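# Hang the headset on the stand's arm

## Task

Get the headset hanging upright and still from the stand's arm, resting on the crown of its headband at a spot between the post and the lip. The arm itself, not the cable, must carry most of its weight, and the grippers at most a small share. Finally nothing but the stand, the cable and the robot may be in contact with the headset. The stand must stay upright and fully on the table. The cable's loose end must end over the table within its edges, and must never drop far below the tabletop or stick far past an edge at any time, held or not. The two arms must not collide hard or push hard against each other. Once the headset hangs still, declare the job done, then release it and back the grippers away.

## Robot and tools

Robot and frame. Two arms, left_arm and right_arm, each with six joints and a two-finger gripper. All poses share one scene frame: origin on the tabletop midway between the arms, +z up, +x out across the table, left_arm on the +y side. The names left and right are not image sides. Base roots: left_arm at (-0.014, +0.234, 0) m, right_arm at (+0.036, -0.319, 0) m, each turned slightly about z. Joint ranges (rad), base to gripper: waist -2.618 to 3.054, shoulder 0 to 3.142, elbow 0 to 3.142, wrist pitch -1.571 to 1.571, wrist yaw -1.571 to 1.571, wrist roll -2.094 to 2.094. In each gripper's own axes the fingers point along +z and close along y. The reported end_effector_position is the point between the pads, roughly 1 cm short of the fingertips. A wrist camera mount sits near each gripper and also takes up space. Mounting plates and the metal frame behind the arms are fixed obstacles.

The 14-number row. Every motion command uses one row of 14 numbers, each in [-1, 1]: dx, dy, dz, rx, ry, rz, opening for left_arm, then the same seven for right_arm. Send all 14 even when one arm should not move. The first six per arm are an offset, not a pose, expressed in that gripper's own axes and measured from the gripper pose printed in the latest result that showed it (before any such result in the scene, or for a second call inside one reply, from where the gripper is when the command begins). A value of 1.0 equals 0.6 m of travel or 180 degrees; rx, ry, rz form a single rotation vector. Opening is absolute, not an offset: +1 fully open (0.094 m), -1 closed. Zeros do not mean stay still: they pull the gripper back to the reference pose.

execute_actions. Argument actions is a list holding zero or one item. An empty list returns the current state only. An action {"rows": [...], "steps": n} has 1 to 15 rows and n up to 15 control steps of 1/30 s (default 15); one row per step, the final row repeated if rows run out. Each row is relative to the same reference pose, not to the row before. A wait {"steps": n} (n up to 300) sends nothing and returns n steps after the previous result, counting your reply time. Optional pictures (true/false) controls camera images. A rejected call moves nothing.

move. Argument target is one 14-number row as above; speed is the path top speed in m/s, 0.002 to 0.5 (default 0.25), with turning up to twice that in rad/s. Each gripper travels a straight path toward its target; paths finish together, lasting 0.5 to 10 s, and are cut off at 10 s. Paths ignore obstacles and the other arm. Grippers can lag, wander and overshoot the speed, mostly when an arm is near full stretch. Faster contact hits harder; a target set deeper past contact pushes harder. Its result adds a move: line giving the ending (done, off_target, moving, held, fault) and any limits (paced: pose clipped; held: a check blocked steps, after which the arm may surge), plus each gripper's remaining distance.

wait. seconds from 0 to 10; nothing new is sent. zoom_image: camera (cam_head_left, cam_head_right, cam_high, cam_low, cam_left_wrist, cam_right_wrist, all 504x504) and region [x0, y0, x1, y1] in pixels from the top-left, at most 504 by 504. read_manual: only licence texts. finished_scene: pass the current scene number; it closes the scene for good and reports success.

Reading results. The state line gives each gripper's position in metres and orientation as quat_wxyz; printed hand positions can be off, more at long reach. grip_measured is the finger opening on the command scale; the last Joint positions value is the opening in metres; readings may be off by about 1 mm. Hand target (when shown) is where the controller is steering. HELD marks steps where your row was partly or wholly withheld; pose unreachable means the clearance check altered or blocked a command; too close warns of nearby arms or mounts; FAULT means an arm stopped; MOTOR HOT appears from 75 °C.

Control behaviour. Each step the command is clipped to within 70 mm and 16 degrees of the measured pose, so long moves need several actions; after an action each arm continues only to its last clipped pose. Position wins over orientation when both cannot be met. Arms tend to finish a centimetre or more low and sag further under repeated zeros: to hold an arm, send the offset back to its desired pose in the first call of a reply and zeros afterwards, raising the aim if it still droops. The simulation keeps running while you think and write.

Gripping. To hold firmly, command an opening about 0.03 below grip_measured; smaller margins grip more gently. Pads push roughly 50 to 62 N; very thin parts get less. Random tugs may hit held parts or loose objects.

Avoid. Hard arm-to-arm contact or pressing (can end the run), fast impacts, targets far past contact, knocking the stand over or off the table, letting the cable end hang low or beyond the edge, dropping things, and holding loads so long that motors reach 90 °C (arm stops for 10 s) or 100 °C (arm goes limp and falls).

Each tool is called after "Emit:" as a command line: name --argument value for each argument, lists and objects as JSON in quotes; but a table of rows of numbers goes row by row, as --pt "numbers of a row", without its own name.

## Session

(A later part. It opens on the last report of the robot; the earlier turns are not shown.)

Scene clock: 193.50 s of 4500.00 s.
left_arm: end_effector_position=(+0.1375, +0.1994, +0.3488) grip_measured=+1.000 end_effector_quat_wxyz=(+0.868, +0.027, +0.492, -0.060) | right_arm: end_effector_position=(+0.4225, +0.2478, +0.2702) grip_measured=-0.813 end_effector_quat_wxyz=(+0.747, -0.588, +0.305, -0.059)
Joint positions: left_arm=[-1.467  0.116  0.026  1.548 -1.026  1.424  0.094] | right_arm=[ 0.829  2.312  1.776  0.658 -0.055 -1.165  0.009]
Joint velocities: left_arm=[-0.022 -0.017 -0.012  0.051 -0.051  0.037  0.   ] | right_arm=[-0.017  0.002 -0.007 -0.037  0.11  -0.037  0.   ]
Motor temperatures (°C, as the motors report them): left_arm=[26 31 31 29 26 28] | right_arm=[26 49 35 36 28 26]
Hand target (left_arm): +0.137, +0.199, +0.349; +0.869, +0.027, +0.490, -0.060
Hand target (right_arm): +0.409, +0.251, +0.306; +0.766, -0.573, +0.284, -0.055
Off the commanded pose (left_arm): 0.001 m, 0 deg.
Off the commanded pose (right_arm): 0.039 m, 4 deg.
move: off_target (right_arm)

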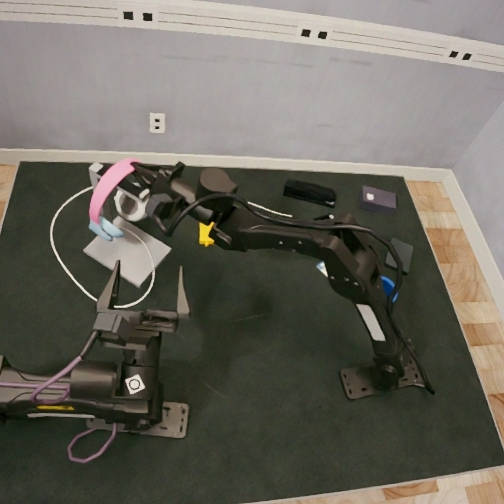

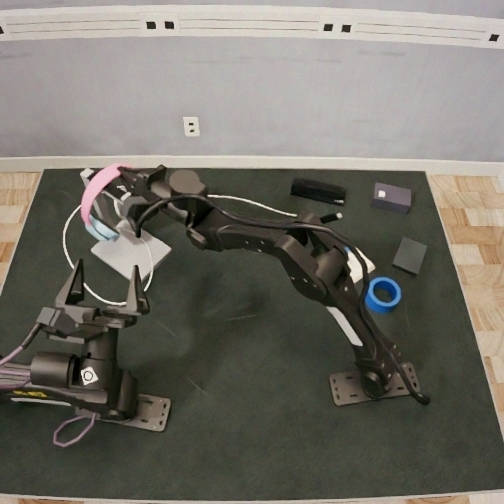

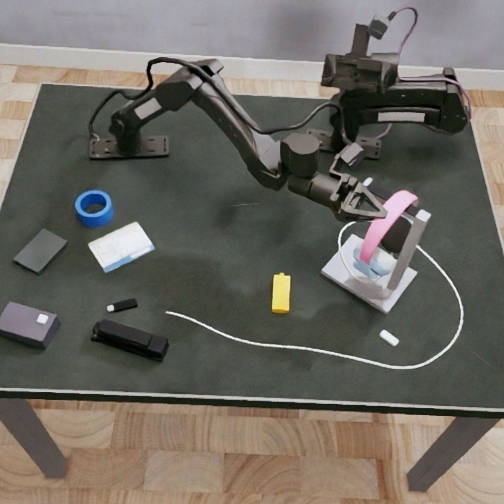

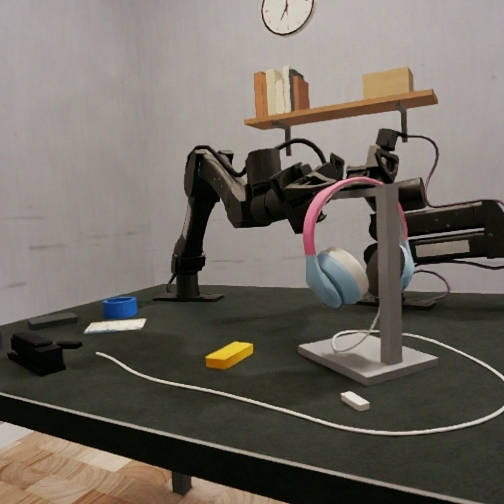

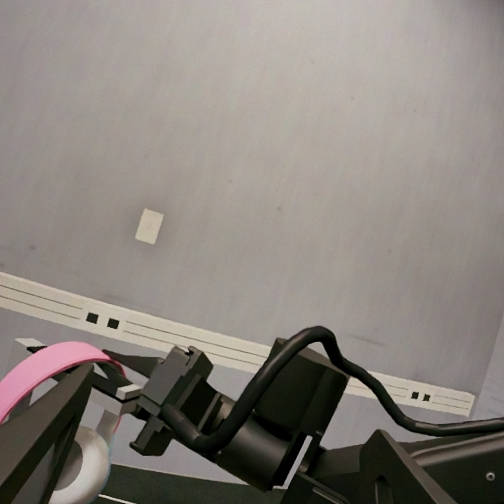

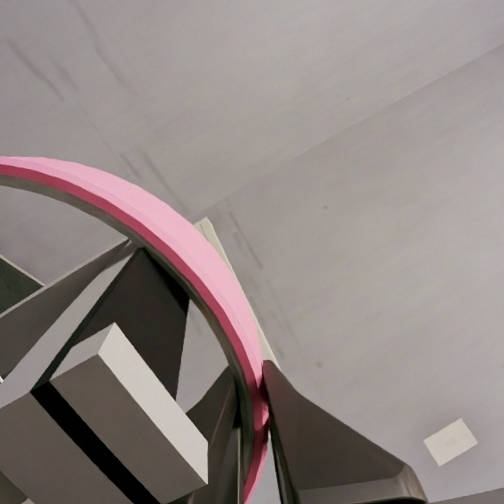

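Looks centred. Lower slightly, release, withdraw.

Emit:
move --target '[0,0,0,0,0,0,1,-0.02,-0.02,0,0.01,0,0,-0.9]' --speed 0.02

Emit:
move --target '[0,0,0,0,0,0,1,0.01,0.01,0,-0.03,0.01,0,-0.5]' --speed 0.03

Emit:
move --target '[0,0,0,0,0,0,1,0.01,0,-0.3,0,0,0,-0.5]' --speed 0.08

Scene clock: 199.90 s of 4500.00 s.
left_arm: end_effector_position=(+0.1378, +0.1995, +0.3482) grip_measured=+1.000 end_effector_quat_wxyz=(+0.867, +0.027, +0.493, -0.060) | right_arm: end_effector_position=(+0.4226, +0.2478, +0.2702) grip_measured=-0.813 end_effector_quat_wxyz=(+0.746, -0.586, +0.310, -0.065)
Joint positions: left_arm=[-1.467  0.116  0.026  1.548 -1.03   1.424  0.094] | right_arm=[ 0.834  2.312  1.776  0.658 -0.035 -1.167  0.009]
Joint velocities: left_arm=[ 0.007 -0.007 -0.017 -0.007 -0.051 -0.066  0.   ] | right_arm=[-0.002  0.007  0.012 -0.081  0.051 -0.022 -0.003]
Motor temperatures (°C, as the motors report them): left_arm=[26 31 31 29 26 28] | right_arm=[26 52 36 36 28 26]
Hand target (left_arm): +0.137, +0.199, +0.349; +0.868, +0.027, +0.492, -0.060
Hand target (right_arm): +0.416, +0.249, +0.286; +0.756, -0.576, +0.304, -0.064
Off the commanded pose (left_arm): 0.001 m, 0 deg.
Off the commanded pose (right_arm): 0.017 m, 2 deg.
After step 90, 2.33 s passed at rest.
move: off_target (right_arm)

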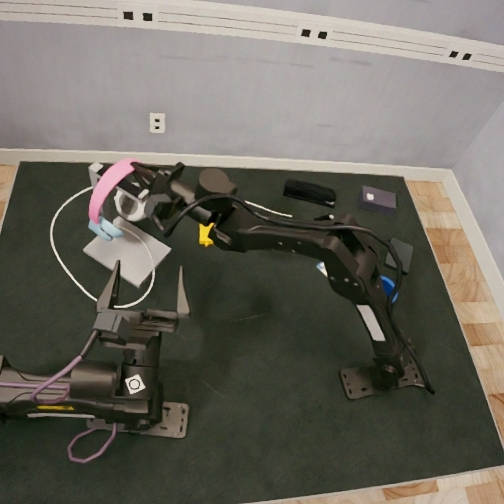

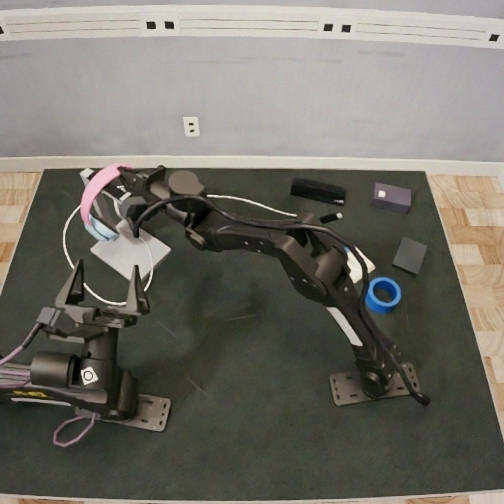

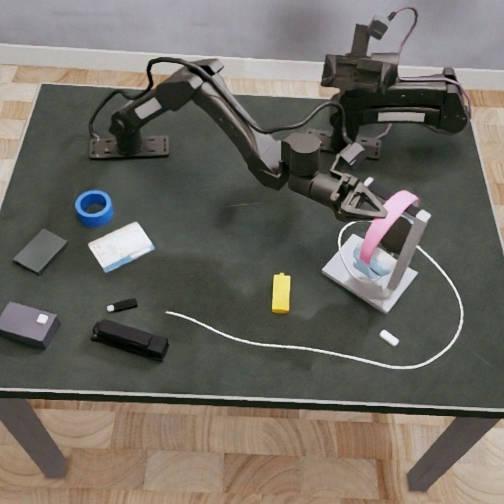

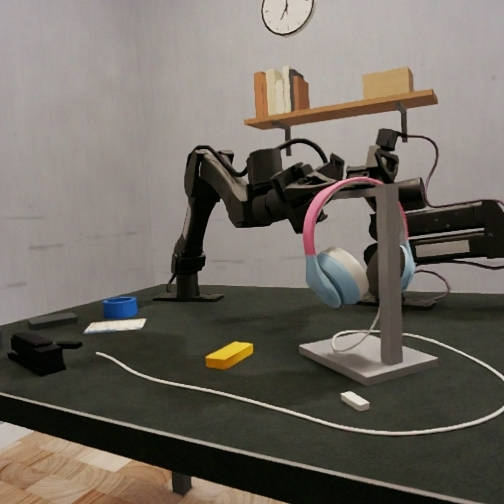

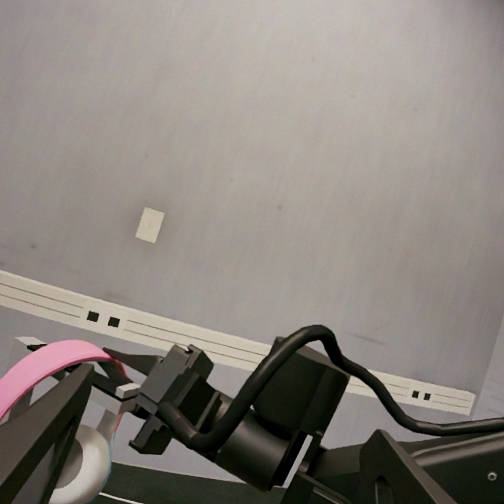

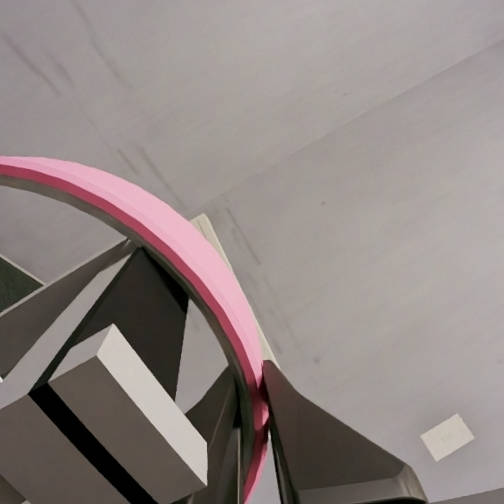

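Scene clock: 201.80 s of 4500.00 s.
left_arm: end_effector_position=(+0.1382, +0.1995, +0.3476) grip_measured=+1.000 end_effector_quat_wxyz=(+0.866, +0.027, +0.495, -0.060) | right_arm: end_effector_position=(+0.4230, +0.2505, +0.2511) grip_measured=-0.502 end_effector_quat_wxyz=(+0.717, -0.615, +0.323, -0.059)
Joint positions: left_arm=[-1.467  0.116  0.026  1.548 -1.034  1.424  0.094] | right_arm=[ 0.834  2.312  1.788  0.558 -0.043 -1.167  0.023]
Joint velocities: left_arm=[ 0.012 -0.007  0.007  0.022  0.037  0.037  0.   ] | right_arm=[ 0.007  0.002 -0.007 -0.037 -0.037 -0.022  0.001]
Motor temperatures (°C, as the motors report them): left_arm=[26 31 31 29 26 28] | right_arm=[26 53 36 36 28 26]
Hand target (left_arm): +0.138, +0.199, +0.348; +0.867, +0.027, +0.493, -0.060
Hand target (right_arm): +0.425, +0.247, +0.262; +0.713, -0.619, +0.323, -0.059
Off the commanded pose (left_arm): 0.001 m, 0 deg.
Off the commanded pose (right_arm): 0.012 m, 1 deg.
move: off_target (right_arm)

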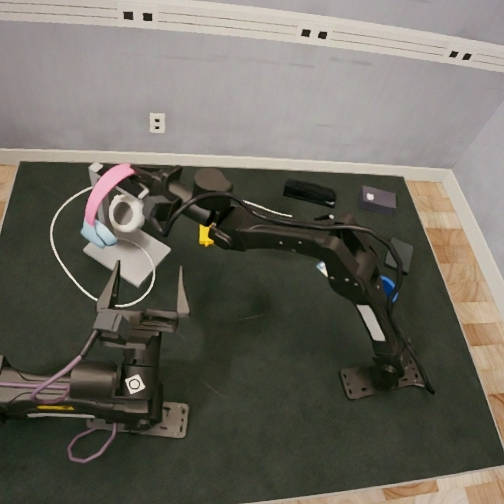

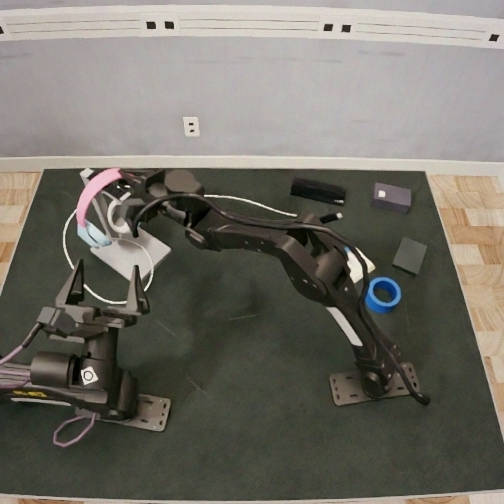

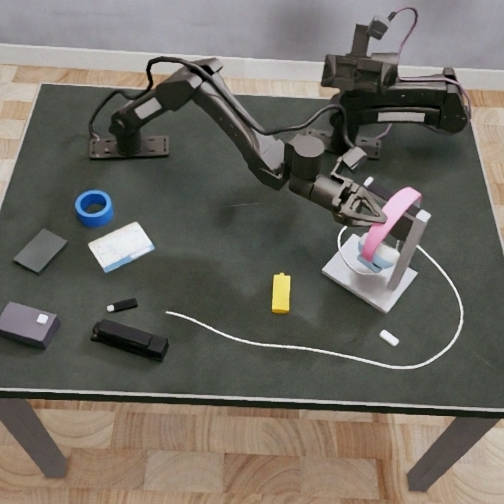

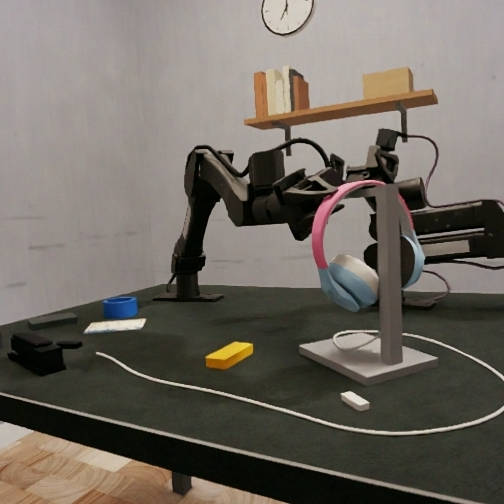

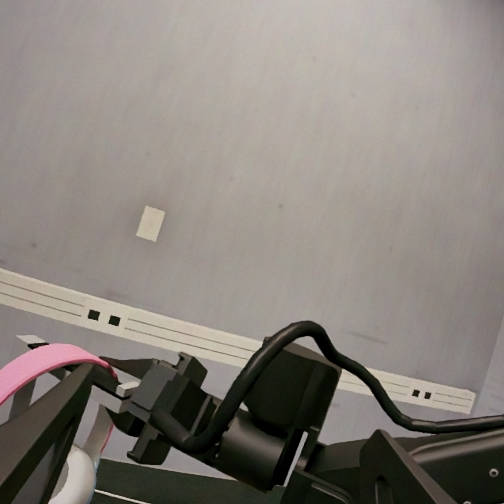

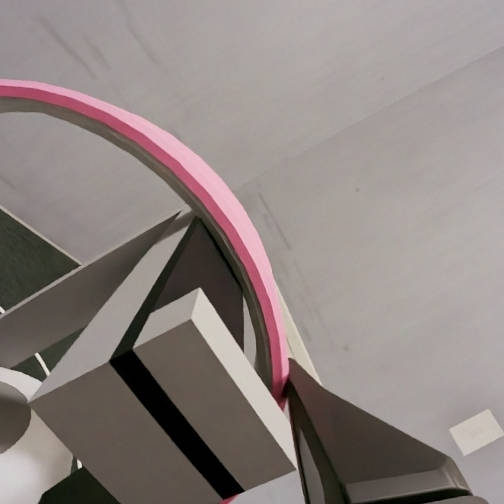

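Scene clock: 204.43 s of 4500.00 s.
left_arm: end_effector_position=(+0.1385, +0.1996, +0.3470) grip_measured=+1.000 end_effector_quat_wxyz=(+0.865, +0.027, +0.497, -0.060) | right_arm: end_effector_position=(+0.3321, +0.1020, +0.2323) grip_measured=-0.502 end_effector_quat_wxyz=(+0.711, -0.621, +0.325, -0.056)
Joint positions: left_arm=[-1.467  0.116  0.026  1.548 -1.037  1.424  0.094] | right_arm=[ 0.801  1.74   0.859  0.898 -0.081 -1.167  0.023]
Joint velocities: left_arm=[-0.007 -0.017 -0.007 -0.007 -0.037  0.022  0.   ] | right_arm=[-0.007 -0.007  0.002 -0.007 -0.051  0.081  0.001]
Motor temperatures (°C, as the motors report them): left_arm=[26 31 31 29 26 28] | right_arm=[26 52 35 36 28 26]
Hand target (left_arm): +0.138, +0.200, +0.348; +0.866, +0.027, +0.495, -0.060
Hand target (right_arm): +0.333, +0.096, +0.240; +0.716, -0.615, +0.323, -0.058
Off the commanded pose (left_arm): 0.001 m, 0 deg.
Off the commanded pose (right_arm): 0.012 m, 1 deg.
move: off_target (right_arm)

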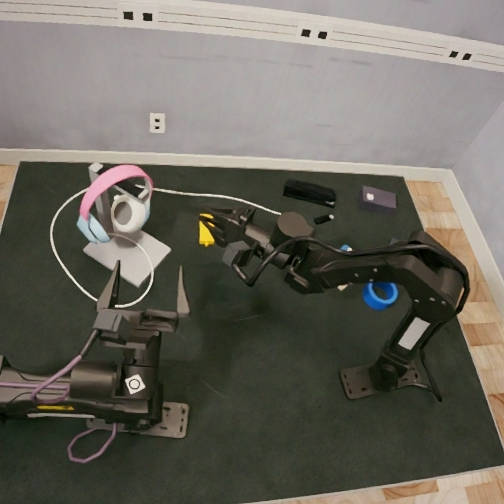

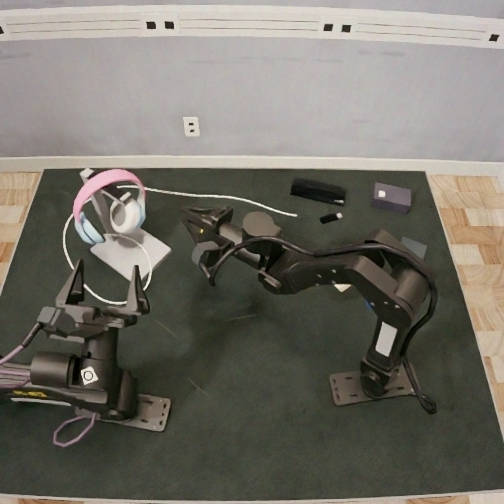

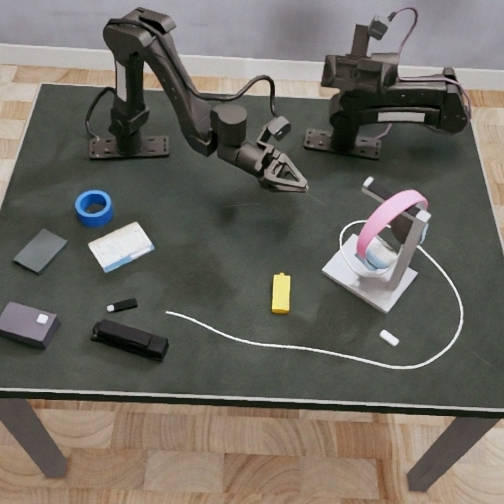

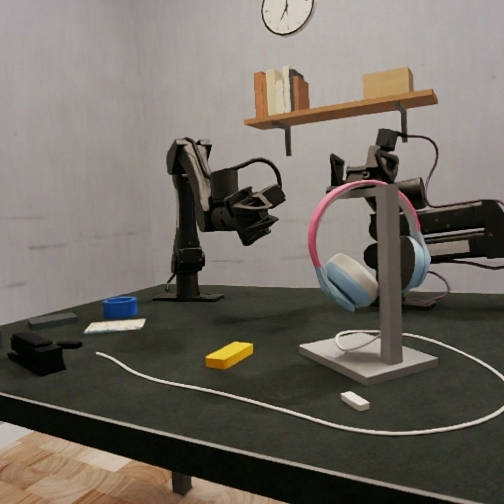

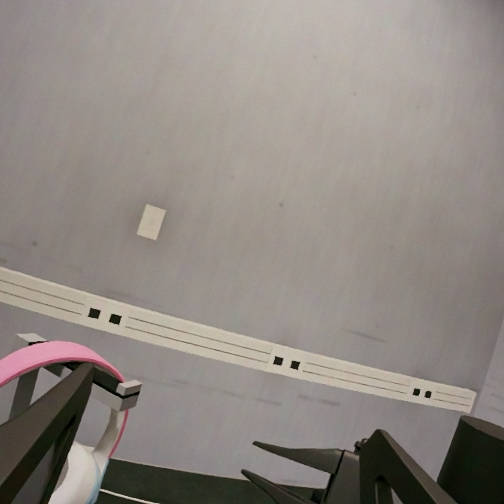

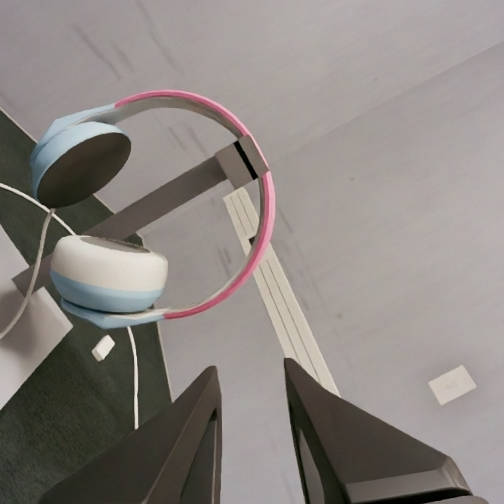

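Tilt about 10°, yawed, but hanging.

Emit:
wait --seconds 4

Emit:
finished_scene --scene 1

Scene clock: 214.93 s of 4500.00 s.
left_arm: end_effector_position=(+0.1385, +0.1996, +0.3470) grip_measured=+1.000 end_effector_quat_wxyz=(+0.865, +0.027, +0.497, -0.060) | right_arm: end_effector_position=(+0.3321, +0.1020, +0.2325) grip_measured=-0.502 end_effector_quat_wxyz=(+0.711, -0.621, +0.324, -0.056)
Joint positions: left_arm=[-1.467  0.116  0.026  1.548 -1.037  1.424  0.094] | right_arm=[ 0.801  1.74   0.859  0.899 -0.081 -1.167  0.023]
Joint velocities: left_arm=[-0.007 -0.022  0.022 -0.051 -0.081  0.007  0.   ] | right_arm=[ 0.007  0.007  0.007 -0.007  0.037  0.022 -0.   ]
Motor temperatures (°C, as the motors report them): left_arm=[26 31 32 29 26 28] | right_arm=[26 49 34 37 28 26]
Hand target (left_arm): +0.138, +0.200, +0.348; +0.866, +0.027, +0.495, -0.060
Hand target (right_arm): +0.333, +0.096, +0.240; +0.717, -0.615, +0.323, -0.058
Off the commanded pose (left_arm): 0.001 m, 0 deg.
Off the commanded pose (right_arm): 0.012 m, 1 deg.
Steps of this call (steps 1 to 150: nothing new was sent; then 5.50 s passed at rest). Readings (end_effector_position):
1: left_arm (+0.1385, +0.1996, +0.3470) | right_arm (+0.3321, +0.1020, +0.2323)
2: left_arm (+0.1385, +0.1996, +0.3470) | right_arm (+0.3321, +0.1020, +0.2324)
4: left_arm (+0.1385, +0.1996, +0.3470) | right_arm (+0.3321, +0.1020, +0.2324)
8: left_arm (+0.1385, +0.1996, +0.3470) | right_arm (+0.3321, +0.1020, +0.2324)
150: the state above

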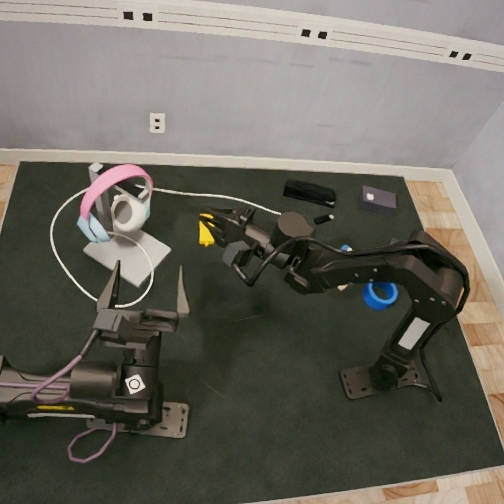

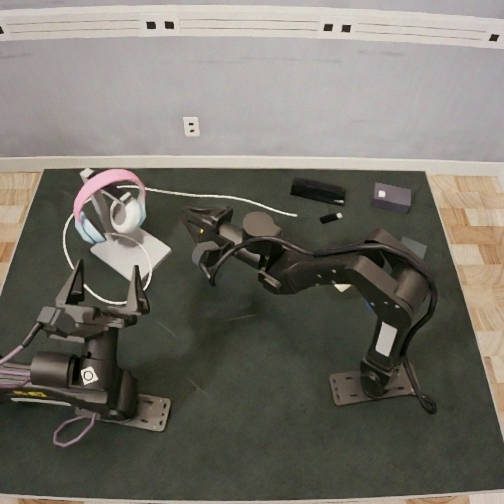

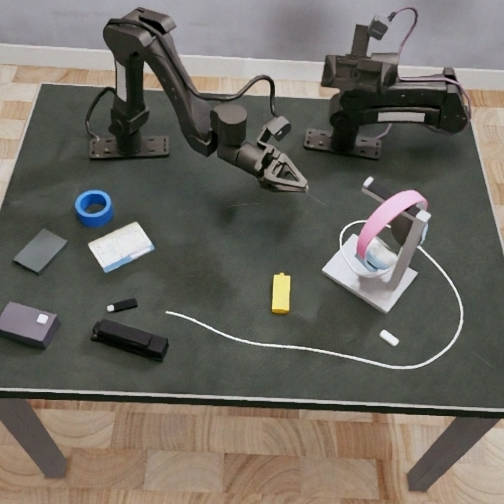

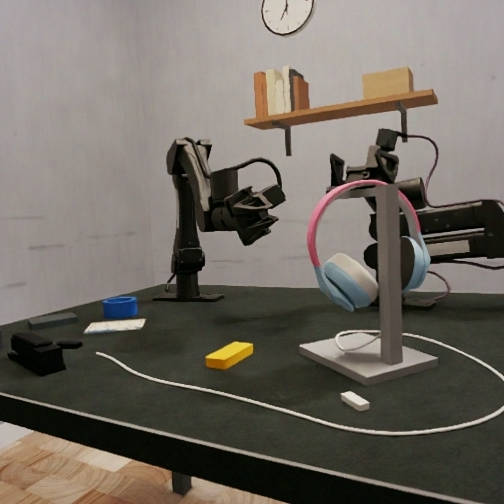

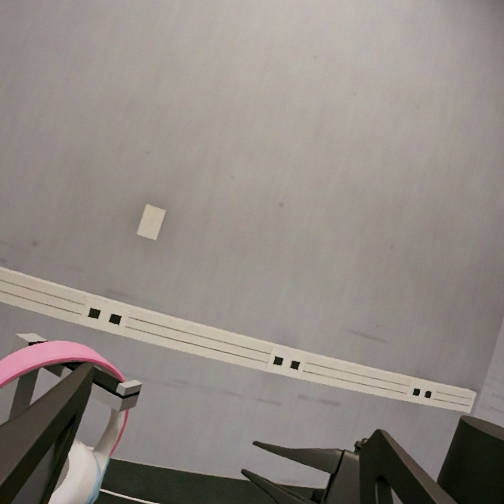

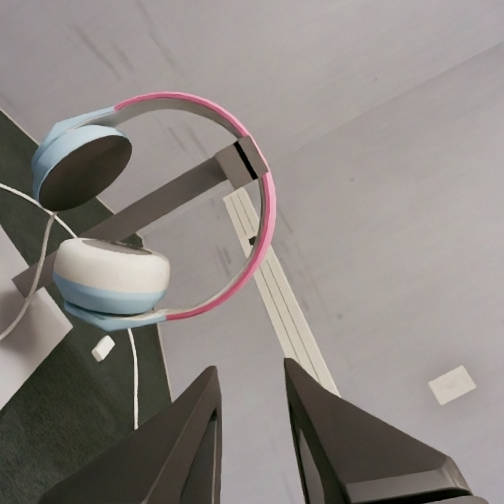

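The scene is finished: the task was done.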